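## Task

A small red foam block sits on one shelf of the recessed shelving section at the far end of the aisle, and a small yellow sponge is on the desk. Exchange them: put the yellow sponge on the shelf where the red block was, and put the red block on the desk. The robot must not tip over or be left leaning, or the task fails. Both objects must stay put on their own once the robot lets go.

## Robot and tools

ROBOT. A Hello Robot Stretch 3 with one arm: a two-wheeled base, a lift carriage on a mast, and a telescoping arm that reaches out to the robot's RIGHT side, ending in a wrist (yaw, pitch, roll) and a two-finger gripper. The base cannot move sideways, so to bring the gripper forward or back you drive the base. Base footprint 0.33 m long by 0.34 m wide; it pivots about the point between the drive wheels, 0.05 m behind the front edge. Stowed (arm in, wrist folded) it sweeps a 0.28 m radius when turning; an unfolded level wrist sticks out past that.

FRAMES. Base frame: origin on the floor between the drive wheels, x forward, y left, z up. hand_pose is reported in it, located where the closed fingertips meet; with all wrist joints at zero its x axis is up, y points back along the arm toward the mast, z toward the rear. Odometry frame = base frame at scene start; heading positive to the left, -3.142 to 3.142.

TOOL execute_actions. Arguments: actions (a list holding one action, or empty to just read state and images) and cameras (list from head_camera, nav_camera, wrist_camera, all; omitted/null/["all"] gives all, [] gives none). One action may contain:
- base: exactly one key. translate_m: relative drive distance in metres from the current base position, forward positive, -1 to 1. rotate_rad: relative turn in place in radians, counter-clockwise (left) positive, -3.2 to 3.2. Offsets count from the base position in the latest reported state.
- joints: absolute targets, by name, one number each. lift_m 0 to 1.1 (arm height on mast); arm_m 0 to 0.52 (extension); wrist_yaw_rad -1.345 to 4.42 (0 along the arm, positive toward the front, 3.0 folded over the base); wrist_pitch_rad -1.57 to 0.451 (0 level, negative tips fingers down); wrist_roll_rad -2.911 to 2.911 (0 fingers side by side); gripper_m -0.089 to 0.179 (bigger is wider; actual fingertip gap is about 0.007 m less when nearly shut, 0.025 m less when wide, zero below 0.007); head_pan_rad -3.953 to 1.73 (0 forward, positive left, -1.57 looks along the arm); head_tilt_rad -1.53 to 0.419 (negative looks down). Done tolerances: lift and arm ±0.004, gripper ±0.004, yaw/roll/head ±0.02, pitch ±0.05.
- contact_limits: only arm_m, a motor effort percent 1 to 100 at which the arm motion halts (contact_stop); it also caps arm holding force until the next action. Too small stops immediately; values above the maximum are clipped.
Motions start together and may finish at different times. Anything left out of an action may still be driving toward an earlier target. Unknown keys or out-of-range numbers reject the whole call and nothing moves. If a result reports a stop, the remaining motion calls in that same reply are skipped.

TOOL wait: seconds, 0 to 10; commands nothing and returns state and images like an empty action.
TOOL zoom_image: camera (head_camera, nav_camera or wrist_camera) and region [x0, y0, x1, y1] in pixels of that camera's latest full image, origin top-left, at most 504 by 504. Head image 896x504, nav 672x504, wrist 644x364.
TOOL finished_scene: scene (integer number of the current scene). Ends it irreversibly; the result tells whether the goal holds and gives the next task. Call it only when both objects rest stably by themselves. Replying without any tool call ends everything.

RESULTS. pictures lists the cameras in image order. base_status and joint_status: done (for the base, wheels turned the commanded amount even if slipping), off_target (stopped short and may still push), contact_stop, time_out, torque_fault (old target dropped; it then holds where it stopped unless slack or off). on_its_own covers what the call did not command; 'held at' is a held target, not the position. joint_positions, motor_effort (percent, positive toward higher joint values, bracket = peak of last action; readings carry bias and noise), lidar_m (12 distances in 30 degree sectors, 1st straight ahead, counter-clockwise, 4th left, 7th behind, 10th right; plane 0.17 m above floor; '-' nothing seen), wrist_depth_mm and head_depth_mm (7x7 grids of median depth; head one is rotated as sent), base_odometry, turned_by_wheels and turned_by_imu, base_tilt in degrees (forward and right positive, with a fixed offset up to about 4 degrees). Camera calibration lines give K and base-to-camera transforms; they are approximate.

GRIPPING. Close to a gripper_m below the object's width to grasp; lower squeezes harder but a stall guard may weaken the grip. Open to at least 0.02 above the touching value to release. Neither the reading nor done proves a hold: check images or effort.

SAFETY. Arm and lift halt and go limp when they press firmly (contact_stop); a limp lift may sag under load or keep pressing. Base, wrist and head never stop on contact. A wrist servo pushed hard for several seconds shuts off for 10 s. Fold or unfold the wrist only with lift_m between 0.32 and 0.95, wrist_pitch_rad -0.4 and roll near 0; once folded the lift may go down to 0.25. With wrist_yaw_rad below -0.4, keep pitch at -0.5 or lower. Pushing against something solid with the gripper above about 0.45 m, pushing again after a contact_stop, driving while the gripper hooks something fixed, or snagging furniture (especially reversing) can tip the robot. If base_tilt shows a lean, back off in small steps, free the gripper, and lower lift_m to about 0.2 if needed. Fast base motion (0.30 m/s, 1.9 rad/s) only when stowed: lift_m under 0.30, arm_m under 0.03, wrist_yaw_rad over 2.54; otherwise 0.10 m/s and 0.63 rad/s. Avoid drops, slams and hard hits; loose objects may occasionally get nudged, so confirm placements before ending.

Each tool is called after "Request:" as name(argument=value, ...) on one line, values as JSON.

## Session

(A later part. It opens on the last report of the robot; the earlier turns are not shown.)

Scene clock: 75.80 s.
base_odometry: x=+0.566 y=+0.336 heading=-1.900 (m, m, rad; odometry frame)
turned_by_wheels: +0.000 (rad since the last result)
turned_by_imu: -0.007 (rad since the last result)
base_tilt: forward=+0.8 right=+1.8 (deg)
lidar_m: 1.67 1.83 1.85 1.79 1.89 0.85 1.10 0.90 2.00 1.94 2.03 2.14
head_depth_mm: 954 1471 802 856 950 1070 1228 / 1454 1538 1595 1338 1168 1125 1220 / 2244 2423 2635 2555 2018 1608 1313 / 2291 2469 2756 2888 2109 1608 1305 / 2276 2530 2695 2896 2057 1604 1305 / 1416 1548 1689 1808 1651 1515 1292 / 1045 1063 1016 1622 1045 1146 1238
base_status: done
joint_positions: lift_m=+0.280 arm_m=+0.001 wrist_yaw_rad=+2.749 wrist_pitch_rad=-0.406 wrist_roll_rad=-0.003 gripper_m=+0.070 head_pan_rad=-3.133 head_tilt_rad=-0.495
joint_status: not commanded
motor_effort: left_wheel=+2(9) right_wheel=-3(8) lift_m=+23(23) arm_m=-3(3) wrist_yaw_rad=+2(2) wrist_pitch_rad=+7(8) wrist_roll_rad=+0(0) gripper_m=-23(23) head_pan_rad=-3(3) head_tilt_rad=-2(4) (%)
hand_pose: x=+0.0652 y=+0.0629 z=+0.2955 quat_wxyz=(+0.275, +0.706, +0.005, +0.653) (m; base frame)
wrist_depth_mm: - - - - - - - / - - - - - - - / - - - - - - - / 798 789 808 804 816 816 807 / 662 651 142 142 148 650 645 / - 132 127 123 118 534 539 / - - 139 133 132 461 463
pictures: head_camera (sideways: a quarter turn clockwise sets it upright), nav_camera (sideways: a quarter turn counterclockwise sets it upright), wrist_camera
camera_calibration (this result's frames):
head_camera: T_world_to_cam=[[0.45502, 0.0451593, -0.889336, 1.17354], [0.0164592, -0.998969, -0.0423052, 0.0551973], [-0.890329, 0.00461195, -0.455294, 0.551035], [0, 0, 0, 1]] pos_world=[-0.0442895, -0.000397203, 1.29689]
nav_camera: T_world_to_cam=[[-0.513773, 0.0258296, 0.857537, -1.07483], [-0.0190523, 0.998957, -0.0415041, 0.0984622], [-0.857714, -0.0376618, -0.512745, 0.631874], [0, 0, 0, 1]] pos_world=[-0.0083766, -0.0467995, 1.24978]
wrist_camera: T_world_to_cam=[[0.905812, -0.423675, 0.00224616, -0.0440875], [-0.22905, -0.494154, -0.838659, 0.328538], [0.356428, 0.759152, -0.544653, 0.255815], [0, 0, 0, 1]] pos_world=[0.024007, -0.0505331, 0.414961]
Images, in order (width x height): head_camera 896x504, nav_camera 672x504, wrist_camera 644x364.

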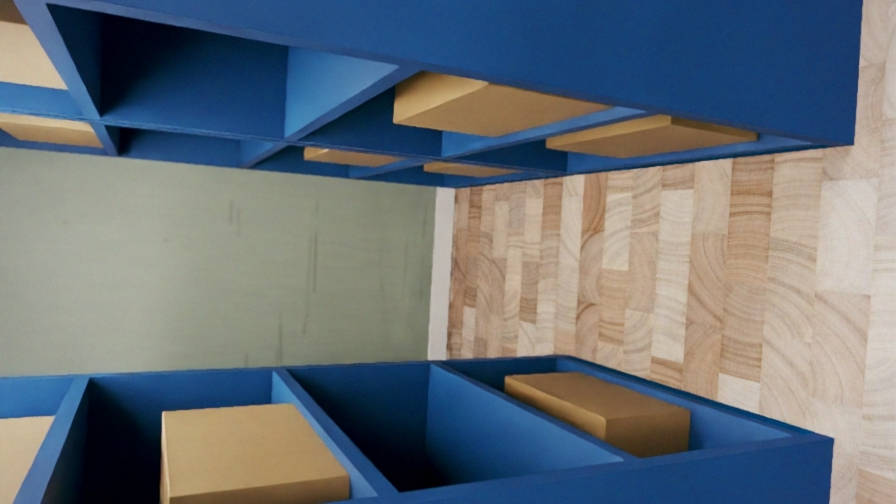

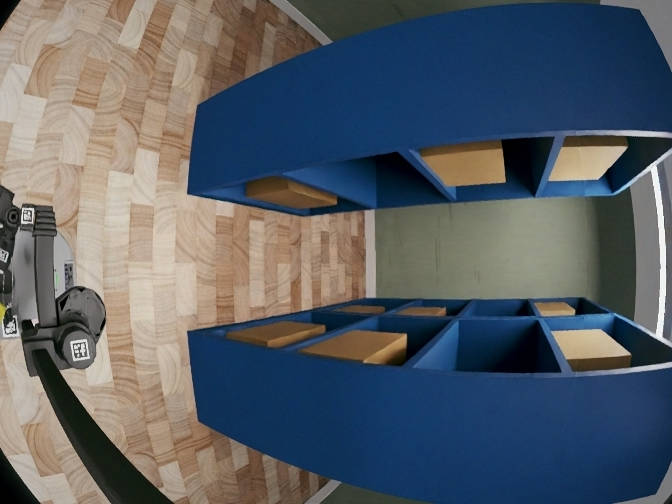

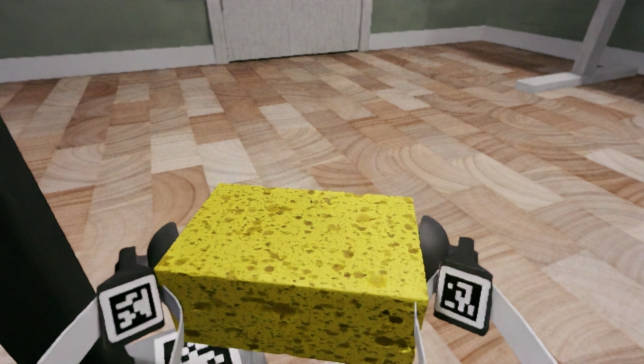

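Request:
execute_actions(actions=[{"base":{"translate_m":-1.0}}], cameras=["head_camera"])

Request:
execute_actions(actions=[{"base":{"translate_m":-0.9},"joints":{"head_pan_rad":-1.9}}], cameras=["head_camera","nav_camera"])

Scene clock: 85.43 s.
base_odometry: x=+0.889 y=+1.282 heading=-1.900 (m, m, rad; odometry frame)
turned_by_wheels: +0.000 (rad since the last result)
turned_by_imu: -0.007 (rad since the last result)
base_tilt: forward=+0.8 right=+1.8 (deg)
lidar_m: 2.64 2.53 0.29 0.28 0.29 0.40 1.14 0.52 0.39 0.52 0.38 2.76
head_depth_mm: 1018 1468 1168 776 809 878 800 / 1377 1485 1530 1339 1221 1155 1074 / 1404 1530 1678 1834 1952 1611 1316 / 1410 1528 1662 1840 2030 1617 1308 / 1418 1545 1677 1871 2002 1601 1296 / 1431 1549 1687 1872 1995 1598 1292 / 1425 1548 1708 1877 2004 1508 1127
base_status: done
joint_positions: lift_m=+0.280 arm_m=+0.001 wrist_yaw_rad=+2.749 wrist_pitch_rad=-0.406 wrist_roll_rad=-0.003 gripper_m=+0.070 head_pan_rad=-3.133 head_tilt_rad=-0.495
joint_status: not commanded
motor_effort: left_wheel=+3(8) right_wheel=-2(8) lift_m=+23(23) arm_m=-3(3) wrist_yaw_rad=+3(2) wrist_pitch_rad=+7(7) wrist_roll_rad=+0(0) gripper_m=-24(23) head_pan_rad=-3(4) head_tilt_rad=-2(3) (%)
hand_pose: x=+0.0652 y=+0.0629 z=+0.2955 quat_wxyz=(+0.275, +0.706, +0.005, +0.653) (m; base frame)
wrist_depth_mm: 564 614 622 329 - - - / 272 293 702 359 - - - / 277 305 771 398 - - - / 300 329 652 398 806 814 820 / 325 351 142 142 148 640 639 / - 132 127 122 118 538 542 / - - 139 133 132 461 462
pictures: head_camera (sideways: a quarter turn clockwise sets it upright)
camera_calibration (this result's frames):
head_camera: T_world_to_cam=[[0.455159, 0.0451474, -0.889265, 1.17345], [0.0164369, -0.99897, -0.042304, 0.0551958], [-0.890259, 0.00463824, -0.455432, 0.551214], [0, 0, 0, 1]] pos_world=[-0.0442887, -0.000395742, 1.29688]
Images, in order (width x height): head_camera 896x504.

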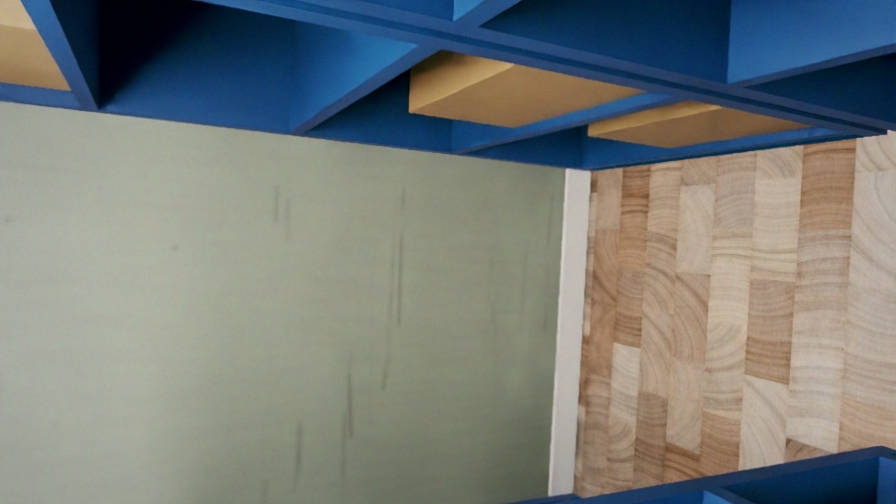

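Scene clock: 90.20 s.
base_odometry: x=+1.180 y=+2.134 heading=-1.900 (m, m, rad; odometry frame)
turned_by_wheels: +0.000 (rad since the last result)
turned_by_imu: -0.006 (rad since the last result)
base_tilt: forward=+0.6 right=+1.7 (deg)
lidar_m: 1.08 0.55 0.29 0.29 0.30 0.41 0.77 0.80 0.84 0.65 0.38 0.52
head_depth_mm: 826 1073 1075 1135 1206 1301 1296 / 857 1242 1229 1387 1310 1445 1317 / 889 1230 1262 1497 1247 1425 1307 / 928 1189 1239 1446 1225 1206 1269 / 957 1141 1196 1375 1222 1150 1226 / 991 1107 1159 1320 1211 1098 1197 / 991 1062 1117 1269 1209 1033 1181
base_status: done
joint_positions: lift_m=+0.280 arm_m=+0.001 wrist_yaw_rad=+2.749 wrist_pitch_rad=-0.406 wrist_roll_rad=-0.003 gripper_m=+0.070 head_pan_rad=-1.907 head_tilt_rad=-0.495
joint_status: all done
motor_effort: left_wheel=+2(8) right_wheel=-2(8) lift_m=+23(23) arm_m=-3(3) wrist_yaw_rad=+2(2) wrist_pitch_rad=+7(7) wrist_roll_rad=+0(0) gripper_m=-24(24) head_pan_rad=+4(42) head_tilt_rad=-2(2) (%)
hand_pose: x=+0.0652 y=+0.0629 z=+0.2955 quat_wxyz=(+0.275, +0.706, +0.005, +0.653) (m; base frame)
wrist_depth_mm: 572 491 377 329 697 532 560 / 281 300 327 358 692 530 586 / 289 316 352 394 719 572 681 / 309 340 372 399 651 629 731 / 336 361 142 142 148 628 656 / - 132 127 122 118 543 541 / - - 139 133 132 459 463
pictures: head_camera (sideways: a quarter turn clockwise sets it upright), nav_camera (sideways: a quarter turn counterclockwise sets it upright)
camera_calibration (this result's frames):
head_camera: T_world_to_cam=[[0.111413, 0.443655, -0.889245, 1.17552], [0.945699, -0.32228, -0.0423036, 0.0495268], [-0.305354, -0.836245, -0.45547, 0.547696], [0, 0, 0, 1]] pos_world=[-0.0105639, -0.0475549, 1.29688]
nav_camera: T_world_to_cam=[[-0.198085, -0.474939, 0.857435, -1.07662], [-0.946558, 0.319851, -0.0415061, 0.104123], [-0.254539, -0.819834, -0.512915, 0.628416], [0, 0, 0, 1]] pos_world=[0.0452516, -0.0294384, 1.24978]
Images, in order (width x height): head_camera 896x504, nav_camera 672x504.

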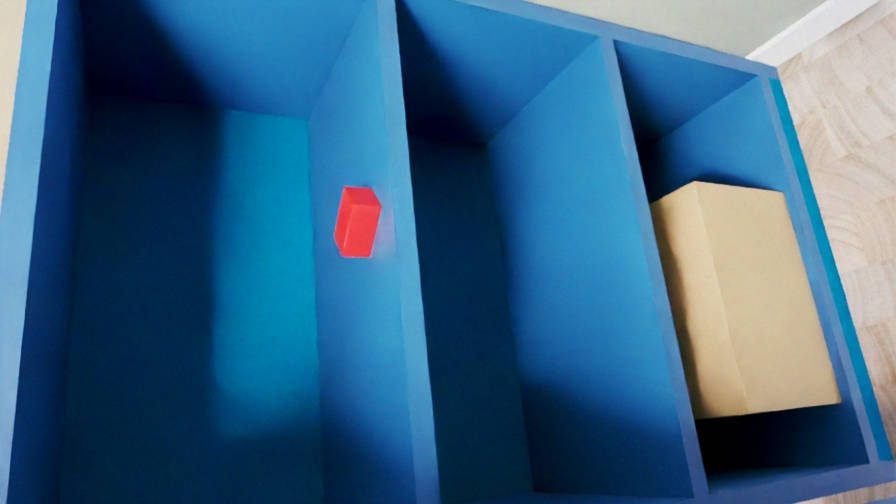

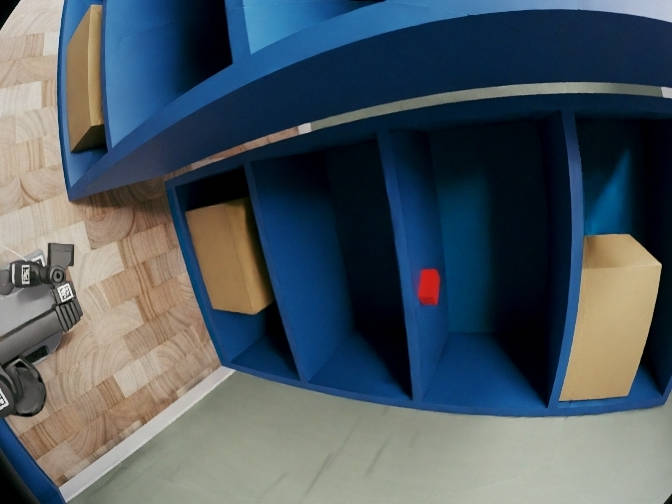

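Request:
execute_actions(actions=[{"base":{"translate_m":-0.15},"joints":{"lift_m":0.9}}], cameras=[])

Request:
execute_actions(actions=[{"joints":{"wrist_yaw_rad":0,"head_pan_rad":-1.6}}], cameras=[])

Request:
execute_actions(actions=[{"joints":{"wrist_pitch_rad":-0.15,"lift_m":0.97,"arm_m":0.25}}])

Scene clock: 104.37 s.
base_odometry: x=+1.228 y=+2.276 heading=-1.900 (m, m, rad; odometry frame)
turned_by_wheels: +0.000 (rad since the last result)
turned_by_imu: -0.001 (rad since the last result)
base_tilt: forward=+0.8 right=+1.9 (deg)
lidar_m: 1.08 0.38 0.30 0.29 0.30 0.63 0.62 0.65 0.84 0.81 0.47 0.48
head_depth_mm: 782 862 919 973 1028 1043 - / 859 1016 1036 1089 1157 1238 - / 890 1202 1196 1352 1244 1469 - / 920 1182 1235 1439 1234 1260 - / 957 1140 1197 1386 1223 1136 1203 / 992 1099 1147 1319 1220 1098 1145 / 990 1067 1115 1269 1208 1044 1090
base_status: done
joint_positions: lift_m=+0.900 arm_m=+0.001 wrist_yaw_rad=+2.749 wrist_pitch_rad=-0.406 wrist_roll_rad=-0.003 gripper_m=+0.070 head_pan_rad=-1.907 head_tilt_rad=-0.495
joint_status: all done
motor_effort: left_wheel=+2(9) right_wheel=-2(8) lift_m=+30(30) arm_m=-3(2) wrist_yaw_rad=+1(1) wrist_pitch_rad=+8(8) wrist_roll_rad=+1(0) gripper_m=-24(24) head_pan_rad=+3(3) head_tilt_rad=-3(3) (%)
hand_pose: x=+0.0652 y=+0.0629 z=+0.9152 quat_wxyz=(+0.275, +0.706, +0.006, +0.653) (m; base frame)
wrist_depth_mm: 322 323 329 337 370 426 541 / 257 281 750 542 415 890 902 / 655 590 585 577 451 760 681 / 442 439 447 468 498 785 808 / 360 367 142 142 149 782 - / - 131 127 123 118 972 - / - 466 142 133 132 - -
pictures: none
No camera images: the call's "cameras" was empty. Leave "cameras" out to get every camera's image.

Scene clock: 106.77 s.
base_odometry: x=+1.228 y=+2.276 heading=-1.900 (m, m, rad; odometry frame)
turned_by_wheels: +0.000 (rad since the last result)
turned_by_imu: +0.000 (rad since the last result)
base_tilt: forward=+0.7 right=+1.7 (deg)
lidar_m: 1.08 0.38 0.30 0.29 0.30 0.64 0.63 0.65 0.84 0.81 0.47 0.49
head_depth_mm: 820 1124 1184 1357 1271 1408 - / 854 1124 1186 1360 1248 1236 - / 891 1119 1177 1351 1248 1029 - / 921 1118 1176 1356 1238 470 - / 952 1111 1181 1348 1225 467 1217 / 967 1088 1097 1147 1170 1214 1229 / 715 777 798 872 964 1015 1058
base_status: not commanded
joint_positions: lift_m=+0.900 arm_m=+0.001 wrist_yaw_rad=+0.002 wrist_pitch_rad=-0.406 wrist_roll_rad=-0.003 gripper_m=+0.070 head_pan_rad=-1.607 head_tilt_rad=-0.495
joint_status: all done
motor_effort: left_wheel=+2(2) right_wheel=-2(2) lift_m=+29(29) arm_m=-3(2) wrist_yaw_rad=-2(3) wrist_pitch_rad=+7(7) wrist_roll_rad=+0(0) gripper_m=-24(23) head_pan_rad=+4(29) head_tilt_rad=-3(2) (%)
hand_pose: x=-0.0210 y=-0.3716 z=+0.9152 quat_wxyz=(+0.694, +0.144, -0.691, -0.142) (m; base frame)
wrist_depth_mm: 464 505 523 531 537 543 555 / 467 605 996 - - 985 664 / 462 617 - - - 973 668 / 462 646 925 986 987 939 694 / 460 643 142 142 148 805 736 / 456 132 127 122 119 919 738 / 426 692 142 133 132 - 740
pictures: none
No camera images: the call's "cameras" was empty. Leave "cameras" out to get every camera's image.

Scene clock: 109.83 s.
base_odometry: x=+1.228 y=+2.276 heading=-1.900 (m, m, rad; odometry frame)
turned_by_wheels: +0.000 (rad since the last result)
turned_by_imu: +0.000 (rad since the last result)
base_tilt: forward=+0.7 right=+1.8 (deg)
lidar_m: 1.09 0.38 0.30 0.29 0.30 0.64 0.62 0.65 0.84 0.81 0.47 0.49
head_depth_mm: 824 1122 1182 - 1161 1394 1252 / 854 1119 1202 - 1206 1230 1236 / 889 1127 1190 - 1190 1154 1223 / 923 1120 1194 - 1191 1148 1217 / 957 1115 1170 1366 1217 1132 1209 / 973 1085 1094 1161 1171 1209 1225 / 713 777 797 871 963 1009 1059
base_status: not commanded
joint_positions: lift_m=+0.970 arm_m=+0.250 wrist_yaw_rad=+0.001 wrist_pitch_rad=-0.174 wrist_roll_rad=-0.003 gripper_m=+0.070 head_pan_rad=-1.607 head_tilt_rad=-0.495
joint_status: all done
motor_effort: left_wheel=+3(2) right_wheel=-2(2) lift_m=+30(33) arm_m=+5(3) wrist_yaw_rad=-1(2) wrist_pitch_rad=+11(11) wrist_roll_rad=+0(0) gripper_m=-24(23) head_pan_rad=+4(4) head_tilt_rad=-2(3) (%)
hand_pose: x=-0.0213 y=-0.6429 z=+1.0404 quat_wxyz=(+0.706, +0.062, -0.703, -0.061) (m; base frame)
wrist_depth_mm: 376 573 697 704 703 723 665 / 374 562 739 742 745 757 655 / 374 558 747 764 773 770 638 / 369 442 439 444 407 389 431 / 331 332 142 142 148 343 346 / 370 131 127 123 118 903 674 / 371 552 141 133 132 807 674
pictures: head_camera (sideways: a quarter turn clockwise sets it upright), nav_camera (sideways: a quarter turn counterclockwise sets it upright), wrist_camera
camera_calibration (this result's frames):
head_camera: T_world_to_cam=[[-0.0247259, 0.456762, -0.889245, 1.17635], [0.998704, -0.0282959, -0.0423036, 0.0492035], [-0.0444847, -0.889139, -0.45547, 0.546105], [0, 0, 0, 1]] pos_world=[0.00423976, -0.0503557, 1.29688]
nav_camera: T_world_to_cam=[[-0.0488234, -0.51227, 0.857435, -1.07754], [-0.998807, 0.0257214, -0.0415061, 0.104441], [-0.000792053, -0.858439, -0.512915, 0.626868], [0, 0, 0, 1]] pos_world=[0.0522045, -0.0165481, 1.24978]
wrist_camera: T_world_to_cam=[[-0.999047, 0.0429001, -0.00805237, 0.0037113], [0.0220513, 0.336843, -0.941302, 1.23109], [-0.0376696, -0.940583, -0.337468, -0.0884534], [0, 0, 0, 1]] pos_world=[-0.0267713, -0.49804, 1.129]
Images, in order (width x height): head_camera 896x504, nav_camera 672x504, wrist_camera 644x364.

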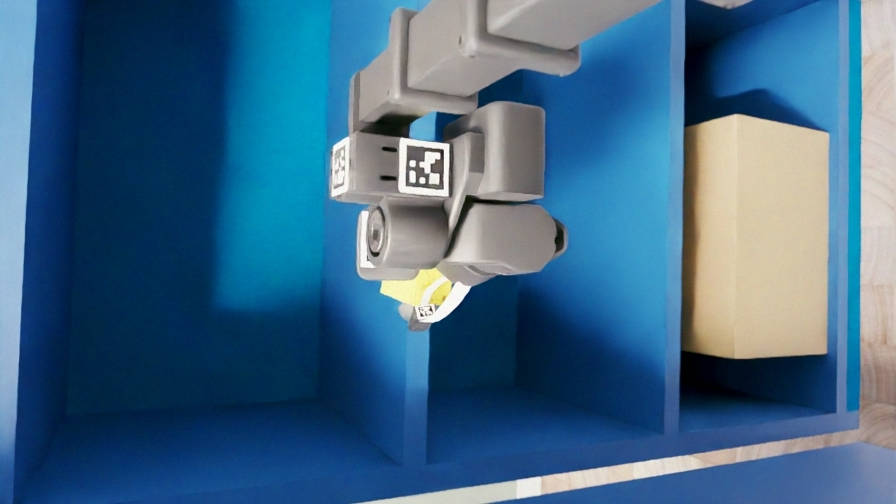

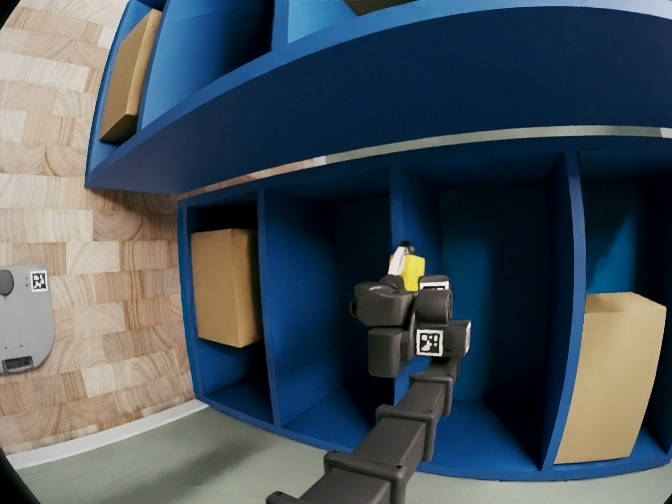

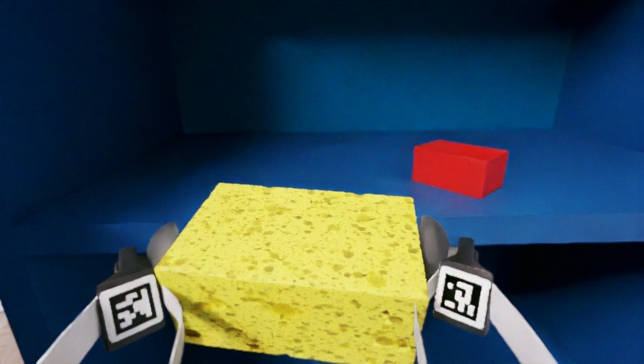

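Request:
execute_actions(actions=[{"base":{"translate_m":0.04},"joints":{"arm_m":0.51}}], cameras=[])

Request:
execute_actions(actions=[{"joints":{"lift_m":0.945}}], cameras=["wrist_camera","nav_camera"])

Scene clock: 115.70 s.
base_odometry: x=+1.215 y=+2.238 heading=-1.900 (m, m, rad; odometry frame)
turned_by_wheels: +0.000 (rad since the last result)
turned_by_imu: +0.000 (rad since the last result)
base_tilt: forward=+0.8 right=+1.8 (deg)
lidar_m: 1.19 0.39 0.30 0.29 0.30 0.67 0.67 0.69 0.84 0.81 0.44 0.57
head_depth_mm: 825 1122 1195 - - 1409 1249 / 861 1122 1194 1404 1249 1154 1242 / 894 1122 - 1362 1239 1145 1227 / 921 1123 1177 1349 1238 1141 1215 / 959 1118 1177 1351 1227 1141 1234 / 819 1018 992 974 1100 1106 1227 / 653 712 778 824 897 911 919
base_status: done
joint_positions: lift_m=+0.970 arm_m=+0.510 wrist_yaw_rad=+0.001 wrist_pitch_rad=-0.174 wrist_roll_rad=-0.003 gripper_m=+0.070 head_pan_rad=-1.607 head_tilt_rad=-0.495
joint_status: all done
motor_effort: left_wheel=+2(7) right_wheel=-2(5) lift_m=+29(29) arm_m=+5(4) wrist_yaw_rad=+0(0) wrist_pitch_rad=+11(11) wrist_roll_rad=+0(0) gripper_m=-24(23) head_pan_rad=+4(4) head_tilt_rad=-3(2) (%)
hand_pose: x=-0.0213 y=-0.9029 z=+1.0404 quat_wxyz=(+0.706, +0.062, -0.703, -0.061) (m; base frame)
wrist_depth_mm: 320 442 456 452 460 468 466 / 325 465 472 479 487 490 497 / 324 473 496 504 513 513 522 / 323 411 437 435 435 432 430 / 292 314 142 142 148 298 300 / 232 132 127 122 118 230 228 / 194 180 142 133 132 185 185
pictures: none
No camera images: the call's "cameras" was empty. Leave "cameras" out to get every camera's image.

Scene clock: 116.70 s.
base_odometry: x=+1.215 y=+2.238 heading=-1.900 (m, m, rad; odometry frame)
turned_by_wheels: +0.000 (rad since the last result)
turned_by_imu: +0.000 (rad since the last result)
base_tilt: forward=+0.7 right=+2.0 (deg)
lidar_m: 1.19 0.39 0.30 0.29 0.30 0.67 0.66 0.69 0.84 0.81 0.44 0.57
head_depth_mm: 829 1125 1188 870 - 1437 1259 / 859 1118 1200 - 1260 1153 1246 / 890 1127 1182 1374 1247 1151 1216 / 926 1130 1191 1375 1245 1141 1215 / 956 1125 1176 1341 1223 1149 1217 / 819 1015 996 975 1100 1111 1227 / 652 711 779 821 895 912 923
base_status: not commanded
joint_positions: lift_m=+0.945 arm_m=+0.510 wrist_yaw_rad=+0.001 wrist_pitch_rad=-0.171 wrist_roll_rad=-0.003 gripper_m=+0.070 head_pan_rad=-1.607 head_tilt_rad=-0.495
joint_status: all done
motor_effort: left_wheel=+2(2) right_wheel=-2(2) lift_m=+22(28) arm_m=+4(5) wrist_yaw_rad=-1(1) wrist_pitch_rad=+9(11) wrist_roll_rad=+1(0) gripper_m=-24(24) head_pan_rad=+3(4) head_tilt_rad=-2(2) (%)
hand_pose: x=-0.0213 y=-0.9031 z=+1.0166 quat_wxyz=(+0.706, +0.061, -0.703, -0.060) (m; base frame)
wrist_depth_mm: 319 448 452 460 461 468 470 / 326 458 471 483 484 489 496 / 324 479 499 499 504 506 516 / 313 365 367 365 362 362 361 / 253 262 142 142 149 251 248 / 193 132 127 122 118 191 190 / - 149 141 133 132 154 154
pictures: nav_camera (sideways: a quarter turn counterclockwise sets it upright), wrist_camera
camera_calibration (this result's frames):
nav_camera: T_world_to_cam=[[-0.048818, -0.512271, 0.857435, -1.07754], [-0.998807, 0.0257109, -0.0415061, 0.104441], [-0.000783047, -0.858439, -0.512915, 0.626868], [0, 0, 0, 1]] pos_world=[0.0522046, -0.0165476, 1.24978]
wrist_camera: T_world_to_cam=[[-0.999044, 0.0429318, -0.0082029, 0.0148507], [0.0220707, 0.333518, -0.942485, 1.29453], [-0.0377268, -0.941766, -0.334147, -0.345716], [0, 0, 0, 1]] pos_world=[-0.0267775, -0.75797, 1.10468]
Images, in order (width x height): nav_camera 672x504, wrist_camera 644x364.

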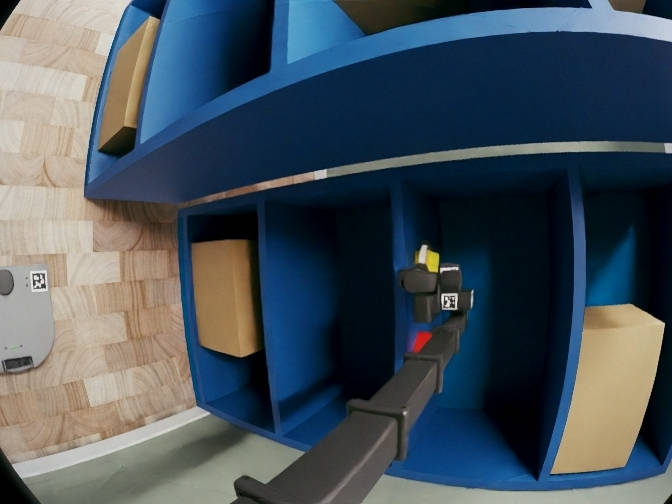

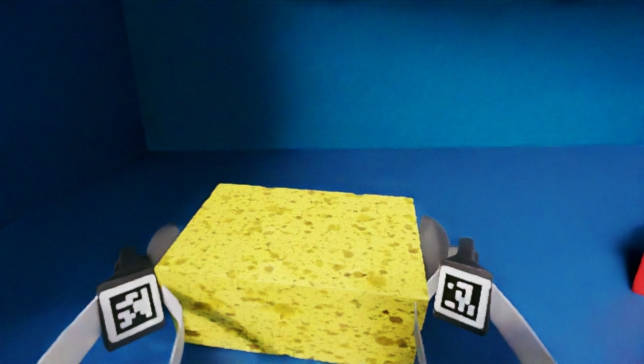

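Touching. Release.

Request:
execute_actions(actions=[{"joints":{"gripper_m":0.15}}], cameras=[])

Request:
execute_actions(actions=[{"joints":{"arm_m":0.32}}], cameras=[])

Request:
execute_actions(actions=[{"base":{"translate_m":-0.22},"joints":{"gripper_m":0.179}}], cameras=["wrist_camera"])

Scene clock: 120.60 s.
base_odometry: x=+1.215 y=+2.238 heading=-1.900 (m, m, rad; odometry frame)
turned_by_wheels: +0.000 (rad since the last result)
turned_by_imu: +0.000 (rad since the last result)
base_tilt: forward=+0.7 right=+1.7 (deg)
lidar_m: 1.19 0.39 0.30 0.29 0.30 0.67 0.67 0.69 0.84 0.81 0.44 0.57
head_depth_mm: 827 1128 1176 876 - 1447 1255 / 857 1123 1201 - 1258 1150 1248 / 892 1124 1179 1373 1242 1147 1218 / 923 1114 1187 1366 1241 1138 1216 / 954 1123 1182 1355 1224 1140 1224 / 815 1023 997 977 1098 1109 1221 / 652 715 778 829 891 910 923
base_status: not commanded
joint_positions: lift_m=+0.945 arm_m=+0.510 wrist_yaw_rad=+0.001 wrist_pitch_rad=-0.170 wrist_roll_rad=-0.003 gripper_m=+0.150 head_pan_rad=-1.607 head_tilt_rad=-0.495
joint_status: all done
motor_effort: left_wheel=+3(1) right_wheel=-3(2) lift_m=+23(22) arm_m=+5(5) wrist_yaw_rad=+0(1) wrist_pitch_rad=+9(9) wrist_roll_rad=+1(0) gripper_m=+1(95) head_pan_rad=+3(3) head_tilt_rad=-1(2) (%)
hand_pose: x=-0.0213 y=-0.9031 z=+1.0167 quat_wxyz=(+0.706, +0.061, -0.703, -0.060) (m; base frame)
wrist_depth_mm: 319 446 452 455 459 461 468 / 325 459 473 478 484 488 492 / 326 476 501 500 506 504 514 / 313 366 368 364 363 363 360 / 255 269 155 154 223 266 249 / 198 131 127 125 126 - 190 / - 150 134 131 133 148 154
pictures: none
No camera images: the call's "cameras" was empty. Leave "cameras" out to get every camera's image.

Scene clock: 123.23 s.
base_odometry: x=+1.215 y=+2.238 heading=-1.900 (m, m, rad; odometry frame)
turned_by_wheels: +0.000 (rad since the last result)
turned_by_imu: +0.000 (rad since the last result)
base_tilt: forward=+0.8 right=+1.6 (deg)
lidar_m: 1.19 0.39 0.30 0.29 0.30 0.67 0.67 0.69 0.84 0.81 0.44 0.57
head_depth_mm: 823 1128 1188 840 - 1416 1252 / 858 1121 1183 - 1203 1153 1239 / 888 1126 1197 - 1243 1151 1220 / 922 1120 1170 - 1228 1146 1214 / 956 1123 1189 1358 1237 1144 1226 / 820 1014 992 973 1099 1105 1222 / 654 710 778 829 896 911 925
base_status: not commanded
joint_positions: lift_m=+0.945 arm_m=+0.320 wrist_yaw_rad=+0.001 wrist_pitch_rad=-0.170 wrist_roll_rad=-0.003 gripper_m=+0.150 head_pan_rad=-1.607 head_tilt_rad=-0.495
joint_status: all done
motor_effort: left_wheel=+3(2) right_wheel=-2(3) lift_m=+23(23) arm_m=-3(4) wrist_yaw_rad=-2(2) wrist_pitch_rad=+9(9) wrist_roll_rad=+0(0) gripper_m=+0(0) head_pan_rad=+4(4) head_tilt_rad=-2(3) (%)
hand_pose: x=-0.0213 y=-0.7137 z=+1.0167 quat_wxyz=(+0.706, +0.061, -0.703, -0.060) (m; base frame)
wrist_depth_mm: 320 488 629 636 636 647 643 / 320 481 650 670 676 675 679 / 326 481 682 676 667 667 653 / 314 370 339 312 366 331 333 / 255 271 259 262 265 268 268 / 293 555 807 834 851 - 724 / - 509 753 778 772 751 697
pictures: none
No camera images: the call's "cameras" was empty. Leave "cameras" out to get every camera's image.

Scene clock: 126.40 s.
base_odometry: x=+1.286 y=+2.446 heading=-1.899 (m, m, rad; odometry frame)
turned_by_wheels: +0.000 (rad since the last result)
turned_by_imu: -0.001 (rad since the last result)
base_tilt: forward=+0.6 right=+1.7 (deg)
lidar_m: 1.09 0.41 0.30 0.29 0.55 0.46 0.44 0.46 0.63 0.81 0.71 0.61
head_depth_mm: 827 1080 1064 840 - 1100 1128 / 857 1114 1198 - 1199 1332 1241 / 888 1119 1198 - 1245 1429 1246 / 923 1117 1178 - 1236 1142 1215 / 954 1122 1176 1373 1220 1134 1209 / 990 1117 1182 1340 1220 1135 1208 / 1024 1113 1175 1291 1211 1207 1221
base_status: done
joint_positions: lift_m=+0.945 arm_m=+0.320 wrist_yaw_rad=+0.001 wrist_pitch_rad=-0.170 wrist_roll_rad=-0.003 gripper_m=+0.179 head_pan_rad=-1.607 head_tilt_rad=-0.495
joint_status: all done
motor_effort: left_wheel=+2(4) right_wheel=-2(6) lift_m=+23(23) arm_m=-3(3) wrist_yaw_rad=-2(1) wrist_pitch_rad=+9(9) wrist_roll_rad=+0(1) gripper_m=+0(97) head_pan_rad=+4(3) head_tilt_rad=-2(3) (%)
hand_pose: x=-0.0213 y=-0.7137 z=+1.0167 quat_wxyz=(+0.706, +0.061, -0.703, -0.060) (m; base frame)
wrist_depth_mm: 609 617 632 635 642 633 445 / 621 649 663 675 670 665 448 / 590 668 683 672 669 584 443 / 304 328 370 307 365 363 363 / 272 254 256 259 263 268 266 / - 811 825 847 844 775 429 / - 767 780 787 782 672 416
pictures: wrist_camera
camera_calibration (this result's frames):
wrist_camera: T_world_to_cam=[[-0.999042, 0.0429722, -0.00822204, 0.00675876], [0.0220887, 0.333179, -0.942605, 1.23132], [-0.0377664, -0.941884, -0.333809, -0.16777], [0, 0, 0, 1]] pos_world=[-0.0267821, -0.568562, 1.1047]
Images, in order (width x height): wrist_camera 644x364.

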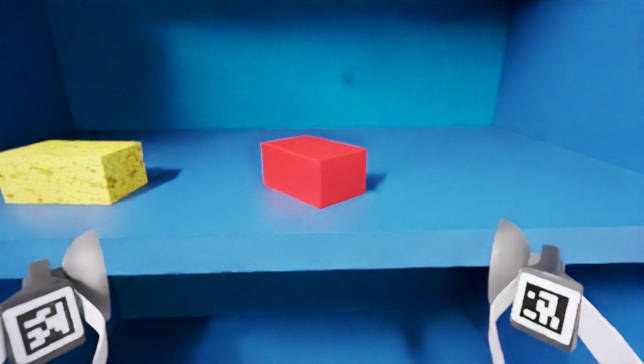

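Request:
execute_actions(actions=[{"base":{"translate_m":-0.01},"joints":{"arm_m":0.505,"lift_m":0.94}}], cameras=["wrist_camera"])

Request:
execute_actions(actions=[{"joints":{"gripper_m":0.04}}], cameras=["wrist_camera"])

Scene clock: 131.90 s.
base_odometry: x=+1.290 y=+2.456 heading=-1.899 (m, m, rad; odometry frame)
turned_by_wheels: +0.000 (rad since the last result)
turned_by_imu: +0.000 (rad since the last result)
base_tilt: forward=+0.6 right=+1.7 (deg)
lidar_m: 1.09 0.41 0.30 0.29 0.54 0.45 0.43 0.45 0.62 0.81 0.72 0.61
head_depth_mm: 828 1052 1037 902 - 1113 1104 / 860 1124 1199 - 1253 1305 1247 / 892 1128 1199 1366 1252 1433 1247 / 925 1115 1184 1372 1236 1143 1212 / 961 1116 1177 1343 1222 1135 1214 / 991 1116 1166 1336 1210 1130 1196 / 1032 1112 1174 1316 1202 1164 1228
base_status: done
joint_positions: lift_m=+0.940 arm_m=+0.505 wrist_yaw_rad=+0.001 wrist_pitch_rad=-0.170 wrist_roll_rad=-0.003 gripper_m=+0.179 head_pan_rad=-1.607 head_tilt_rad=-0.495
joint_status: all done
motor_effort: left_wheel=+2(4) right_wheel=-2(6) lift_m=+23(24) arm_m=+5(4) wrist_yaw_rad=-1(1) wrist_pitch_rad=+9(9) wrist_roll_rad=+0(0) gripper_m=+0(0) head_pan_rad=+3(3) head_tilt_rad=-3(2) (%)
hand_pose: x=-0.0213 y=-0.8981 z=+1.0117 quat_wxyz=(+0.706, +0.061, -0.703, -0.060) (m; base frame)
wrist_depth_mm: 445 451 454 459 467 466 435 / 470 471 478 485 487 490 433 / 489 491 496 508 508 514 436 / 354 351 350 348 349 346 343 / 250 242 154 143 226 256 238 / - 184 146 114 144 183 183 / - 148 143 114 142 142 147
pictures: wrist_camera
camera_calibration (this result's frames):
wrist_camera: T_world_to_cam=[[-0.999037, 0.0430978, -0.00822233, 0.0147236], [0.0221309, 0.333176, -0.942605, 1.28803], [-0.0378847, -0.941879, -0.333809, -0.343127], [0, 0, 0, 1]] pos_world=[-0.0267951, -0.752961, 1.09969]
Images, in order (width x height): wrist_camera 644x364.

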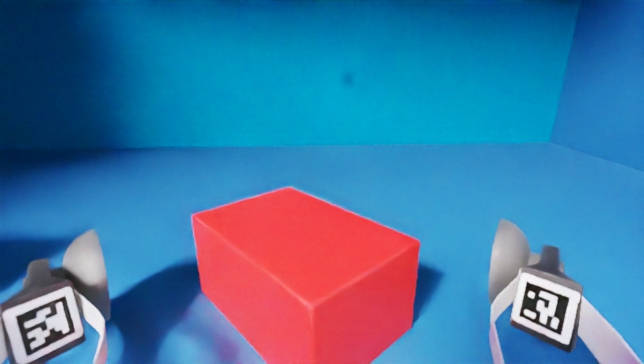

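Scene clock: 133.77 s.
base_odometry: x=+1.290 y=+2.456 heading=-1.899 (m, m, rad; odometry frame)
turned_by_wheels: +0.000 (rad since the last result)
turned_by_imu: +0.000 (rad since the last result)
base_tilt: forward=+0.8 right=+1.6 (deg)
lidar_m: 1.09 0.41 0.30 0.29 0.54 0.45 0.43 0.45 0.62 0.81 0.72 0.61
head_depth_mm: 825 1048 1035 903 - 1115 1102 / 862 1123 1191 - 1244 1304 1239 / 893 1117 1189 1379 1240 1438 1237 / 923 1122 1197 1364 1232 1134 1218 / 957 1115 1172 1339 1223 1137 1206 / 986 1113 1173 1345 1218 1132 1214 / 1023 1112 1173 1329 1207 1157 1224
base_status: not commanded
joint_positions: lift_m=+0.940 arm_m=+0.505 wrist_yaw_rad=+0.000 wrist_pitch_rad=-0.170 wrist_roll_rad=-0.003 gripper_m=+0.041 head_pan_rad=-1.607 head_tilt_rad=-0.495
joint_status: all done
motor_effort: left_wheel=+1(2) right_wheel=-2(2) lift_m=+23(23) arm_m=+5(5) wrist_yaw_rad=-1(1) wrist_pitch_rad=+9(9) wrist_roll_rad=+0(1) gripper_m=-18(100) head_pan_rad=+4(4) head_tilt_rad=-2(2) (%)
hand_pose: x=-0.0214 y=-0.8981 z=+1.0117 quat_wxyz=(+0.706, +0.061, -0.703, -0.060) (m; base frame)
wrist_depth_mm: 448 449 457 457 465 465 433 / 467 468 477 485 482 493 435 / 487 489 496 499 509 516 434 / 355 355 352 348 347 346 345 / 243 242 153 143 248 239 237 / 185 188 114 121 133 182 182 / 149 146 138 128 142 147 147
pictures: wrist_camera
camera_calibration (this result's frames):
wrist_camera: T_world_to_cam=[[-0.99903, 0.0432565, -0.00822092, 0.0148258], [0.0221803, 0.33312, -0.942623, 1.28802], [-0.038036, -0.941892, -0.333757, -0.343202], [0, 0, 0, 1]] pos_world=[-0.0268114, -0.752967, 1.0997]
Images, in order (width x height): wrist_camera 644x364.

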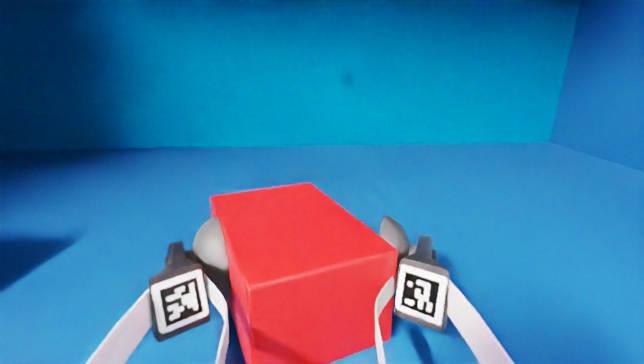

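Request:
execute_actions(actions=[{"joints":{"gripper_m":0.025,"lift_m":0.97}}], cameras=[])

Request:
execute_actions(actions=[{"joints":{"arm_m":0}}], cameras=[])

Request:
execute_actions(actions=[{"joints":{"lift_m":0.28,"wrist_pitch_rad":-0.4,"wrist_yaw_rad":2.75,"head_pan_rad":0,"head_tilt_rad":-0.7}}], cameras=[])

Request:
execute_actions(actions=[{"base":{"translate_m":1.0}}])

Scene clock: 137.80 s.
base_odometry: x=+1.290 y=+2.456 heading=-1.899 (m, m, rad; odometry frame)
turned_by_wheels: +0.000 (rad since the last result)
turned_by_imu: +0.000 (rad since the last result)
base_tilt: forward=+0.5 right=+1.6 (deg)
lidar_m: 1.09 0.41 0.30 0.29 0.54 0.45 0.43 0.45 0.62 0.81 0.72 0.61
head_depth_mm: 826 1052 1040 - - 1058 1106 / 859 1123 1199 1366 1234 1298 1250 / 891 1120 - 1348 1248 1431 1245 / 923 1123 1185 1363 1231 1141 1215 / 960 1115 1180 1346 1234 1143 1209 / 989 1114 1175 1339 1224 1134 1207 / 1019 1117 1170 1316 1209 1162 1220
base_status: not commanded
joint_positions: lift_m=+0.970 arm_m=+0.505 wrist_yaw_rad=+0.000 wrist_pitch_rad=-0.170 wrist_roll_rad=-0.003 gripper_m=+0.029 head_pan_rad=-1.607 head_tilt_rad=-0.495
joint_status: all done
motor_effort: left_wheel=+1(2) right_wheel=-2(2) lift_m=+30(30) arm_m=+5(5) wrist_yaw_rad=+0(1) wrist_pitch_rad=+9(9) wrist_roll_rad=+0(0) gripper_m=-7(88) head_pan_rad=+3(4) head_tilt_rad=-2(2) (%)
hand_pose: x=-0.0214 y=-0.8981 z=+1.0414 quat_wxyz=(+0.706, +0.061, -0.703, -0.060) (m; base frame)
wrist_depth_mm: 449 451 454 457 462 469 432 / 464 471 479 483 485 484 437 / 490 497 501 508 512 520 437 / 451 446 441 443 441 441 402 / 308 306 152 143 311 303 303 / 234 233 114 121 133 231 231 / 188 184 175 128 180 186 186
pictures: none
No camera images: the call's "cameras" was empty. Leave "cameras" out to get every camera's image.

Scene clock: 142.70 s.
base_odometry: x=+1.290 y=+2.456 heading=-1.899 (m, m, rad; odometry frame)
turned_by_wheels: +0.000 (rad since the last result)
turned_by_imu: +0.000 (rad since the last result)
base_tilt: forward=+0.7 right=+1.7 (deg)
lidar_m: 1.09 0.41 0.30 0.29 0.54 0.45 0.43 0.45 0.62 0.81 0.72 0.61
head_depth_mm: 822 1053 1033 910 1008 - - / 858 1120 1175 1251 1239 - - / 885 1125 1175 1349 1426 - - / 919 1122 1178 867 418 - - / 952 1122 1179 1344 1178 1133 1216 / 985 1119 1171 1347 1216 1128 1212 / 1027 1120 1169 1312 1214 1163 1223
base_status: not commanded
joint_positions: lift_m=+0.970 arm_m=+0.001 wrist_yaw_rad=+0.000 wrist_pitch_rad=-0.170 wrist_roll_rad=-0.003 gripper_m=+0.030 head_pan_rad=-1.607 head_tilt_rad=-0.495
joint_status: all done
motor_effort: left_wheel=+2(2) right_wheel=-1(1) lift_m=+29(29) arm_m=-3(3) wrist_yaw_rad=+0(1) wrist_pitch_rad=+9(9) wrist_roll_rad=+0(1) gripper_m=-24(23) head_pan_rad=+4(4) head_tilt_rad=-3(2) (%)
hand_pose: x=-0.0214 y=-0.3942 z=+1.0414 quat_wxyz=(+0.706, +0.061, -0.703, -0.060) (m; base frame)
wrist_depth_mm: 647 916 941 935 948 633 488 / 633 948 974 977 981 636 491 / 621 767 834 833 820 609 496 / 587 828 579 584 977 611 488 / 655 950 153 144 995 652 497 / 680 879 114 121 134 697 498 / 680 774 759 128 770 697 504
pictures: none
No camera images: the call's "cameras" was empty. Leave "cameras" out to get every camera's image.

Scene clock: 149.80 s.
base_odometry: x=+1.290 y=+2.456 heading=-1.899 (m, m, rad; odometry frame)
turned_by_wheels: +0.000 (rad since the last result)
turned_by_imu: +0.000 (rad since the last result)
base_tilt: forward=+0.7 right=+1.6 (deg)
lidar_m: 1.09 0.41 0.30 0.29 0.54 0.45 0.43 0.45 0.62 0.81 0.72 0.62
head_depth_mm: 1130 1059 1446 1296 1039 937 1095 / 3686 - 1517 1656 1463 1312 1167 / 3538 - 3033 2175 1706 1389 1183 / 3643 - 3028 2149 1705 1392 1172 / 3655 - 2941 2154 1680 1390 1168 / 1191 1249 1255 1265 1331 1318 1144 / 1150 1059 950 1035 949 832 904
base_status: not commanded
joint_positions: lift_m=+0.280 arm_m=+0.001 wrist_yaw_rad=+2.748 wrist_pitch_rad=-0.418 wrist_roll_rad=-0.003 gripper_m=+0.030 head_pan_rad=-0.007 head_tilt_rad=-0.691
joint_status: all done
motor_effort: left_wheel=+2(2) right_wheel=-1(2) lift_m=+23(28) arm_m=-3(3) wrist_yaw_rad=+3(4) wrist_pitch_rad=+8(7) wrist_roll_rad=+0(0) gripper_m=-23(24) head_pan_rad=+4(40) head_tilt_rad=-3(18) (%)
hand_pose: x=+0.0648 y=+0.0615 z=+0.2928 quat_wxyz=(+0.279, +0.706, +0.009, +0.651) (m; base frame)
wrist_depth_mm: 596 623 459 459 460 456 656 / 633 312 332 372 428 488 698 / 677 700 358 406 475 539 749 / 635 605 382 443 536 627 751 / 522 508 153 143 565 634 647 / - 443 114 121 133 532 535 / - - 118 128 443 456 458
pictures: none
No camera images: the call's "cameras" was empty. Leave "cameras" out to get every camera's image.

Scene clock: 154.90 s.
base_odometry: x=+0.967 y=+1.509 heading=-1.899 (m, m, rad; odometry frame)
turned_by_wheels: +0.000 (rad since the last result)
turned_by_imu: +0.007 (rad since the last result)
base_tilt: forward=+0.7 right=+1.7 (deg)
lidar_m: 2.88 0.46 0.29 0.28 0.29 0.52 1.41 0.57 0.38 0.37 0.38 0.52
head_depth_mm: 2786 3155 3088 2198 1724 1406 1169 / 2801 3125 3021 2201 1721 1395 1178 / 2789 3122 3044 2179 1708 1395 1178 / 2756 3193 3007 2151 1686 1386 1176 / 2782 3140 2946 2131 1680 1381 1174 / 2754 3219 2937 2141 1675 1373 1168 / 2796 3170 2959 2119 1673 1373 869
base_status: done
joint_positions: lift_m=+0.280 arm_m=+0.001 wrist_yaw_rad=+2.749 wrist_pitch_rad=-0.418 wrist_roll_rad=-0.003 gripper_m=+0.030 head_pan_rad=-0.007 head_tilt_rad=-0.692
joint_status: not commanded
motor_effort: left_wheel=+1(12) right_wheel=-1(4) lift_m=+23(24) arm_m=-2(3) wrist_yaw_rad=+1(4) wrist_pitch_rad=+8(8) wrist_roll_rad=+0(0) gripper_m=-24(24) head_pan_rad=+3(3) head_tilt_rad=-4(4) (%)
hand_pose: x=+0.0647 y=+0.0616 z=+0.2928 quat_wxyz=(+0.279, +0.706, +0.010, +0.651) (m; base frame)
wrist_depth_mm: 435 447 453 458 518 430 - / 269 292 317 357 510 - - / 284 309 347 394 559 990 - / 302 334 368 425 584 758 785 / 333 361 153 143 562 633 634 / - 389 114 121 133 533 532 / - - 117 128 443 453 461
pictures: head_camera (sideways: a quarter turn clockwise sets it upright), nav_camera (sideways: a quarter turn counterclockwise sets it upright), wrist_camera
camera_calibration (this result's frames):
head_camera: T_world_to_cam=[[-0.621284, -0.0369218, -0.782715, 1.04108], [-0.0090677, 0.999161, -0.0399343, 0.0522558], [0.783533, -0.0177131, -0.621098, 0.756544], [0, 0, 0, 1]] pos_world=[0.0545041, -0.000372614, 1.28684]
nav_camera: T_world_to_cam=[[0.671559, -0.0349209, 0.740128, -0.929003], [-0.004831, -0.999074, -0.0427551, 0.0999933], [0.740936, 0.025137, -0.671106, 0.828137], [0, 0, 0, 1]] pos_world=[0.0107667, 0.0466422, 1.24762]
wrist_camera: T_world_to_cam=[[0.9058, -0.423696, 0.00277115, -0.0443006], [-0.232844, -0.503229, -0.832193, 0.324437], [0.353991, 0.753155, -0.55448, 0.258987], [0, 0, 0, 1]] pos_world=[0.0239917, -0.0505607, 0.41372]
Images, in order (width x height): head_camera 896x504, nav_camera 672x504, wrist_camera 644x364.

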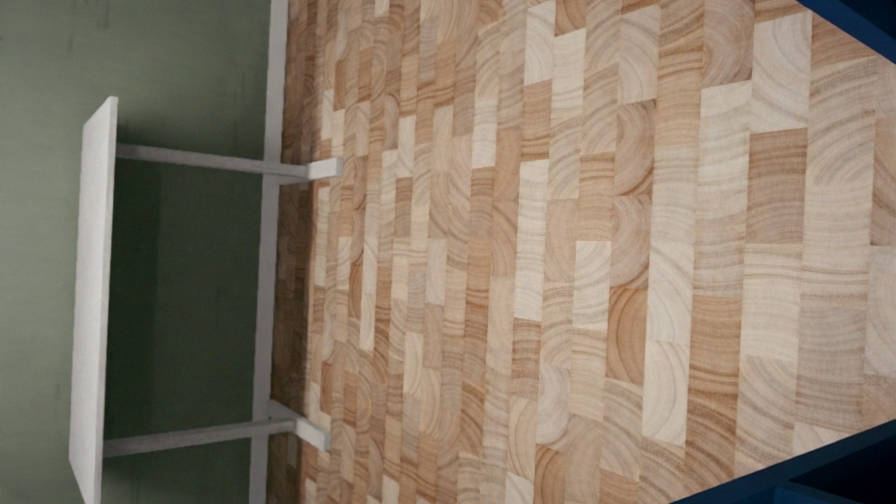

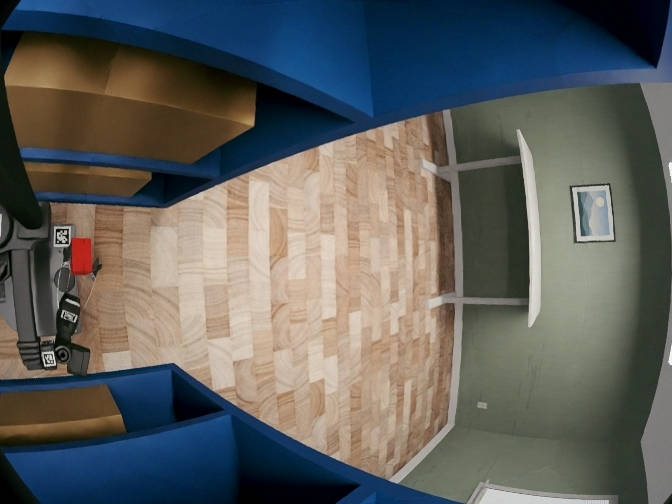

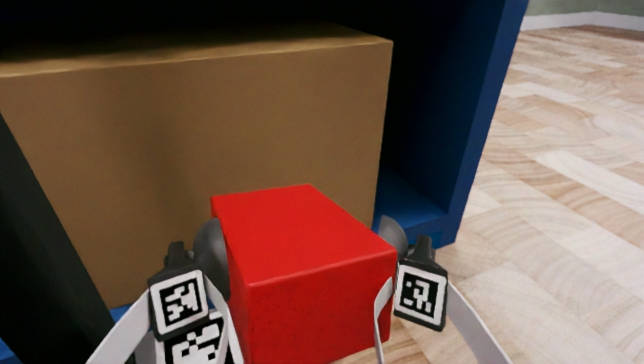

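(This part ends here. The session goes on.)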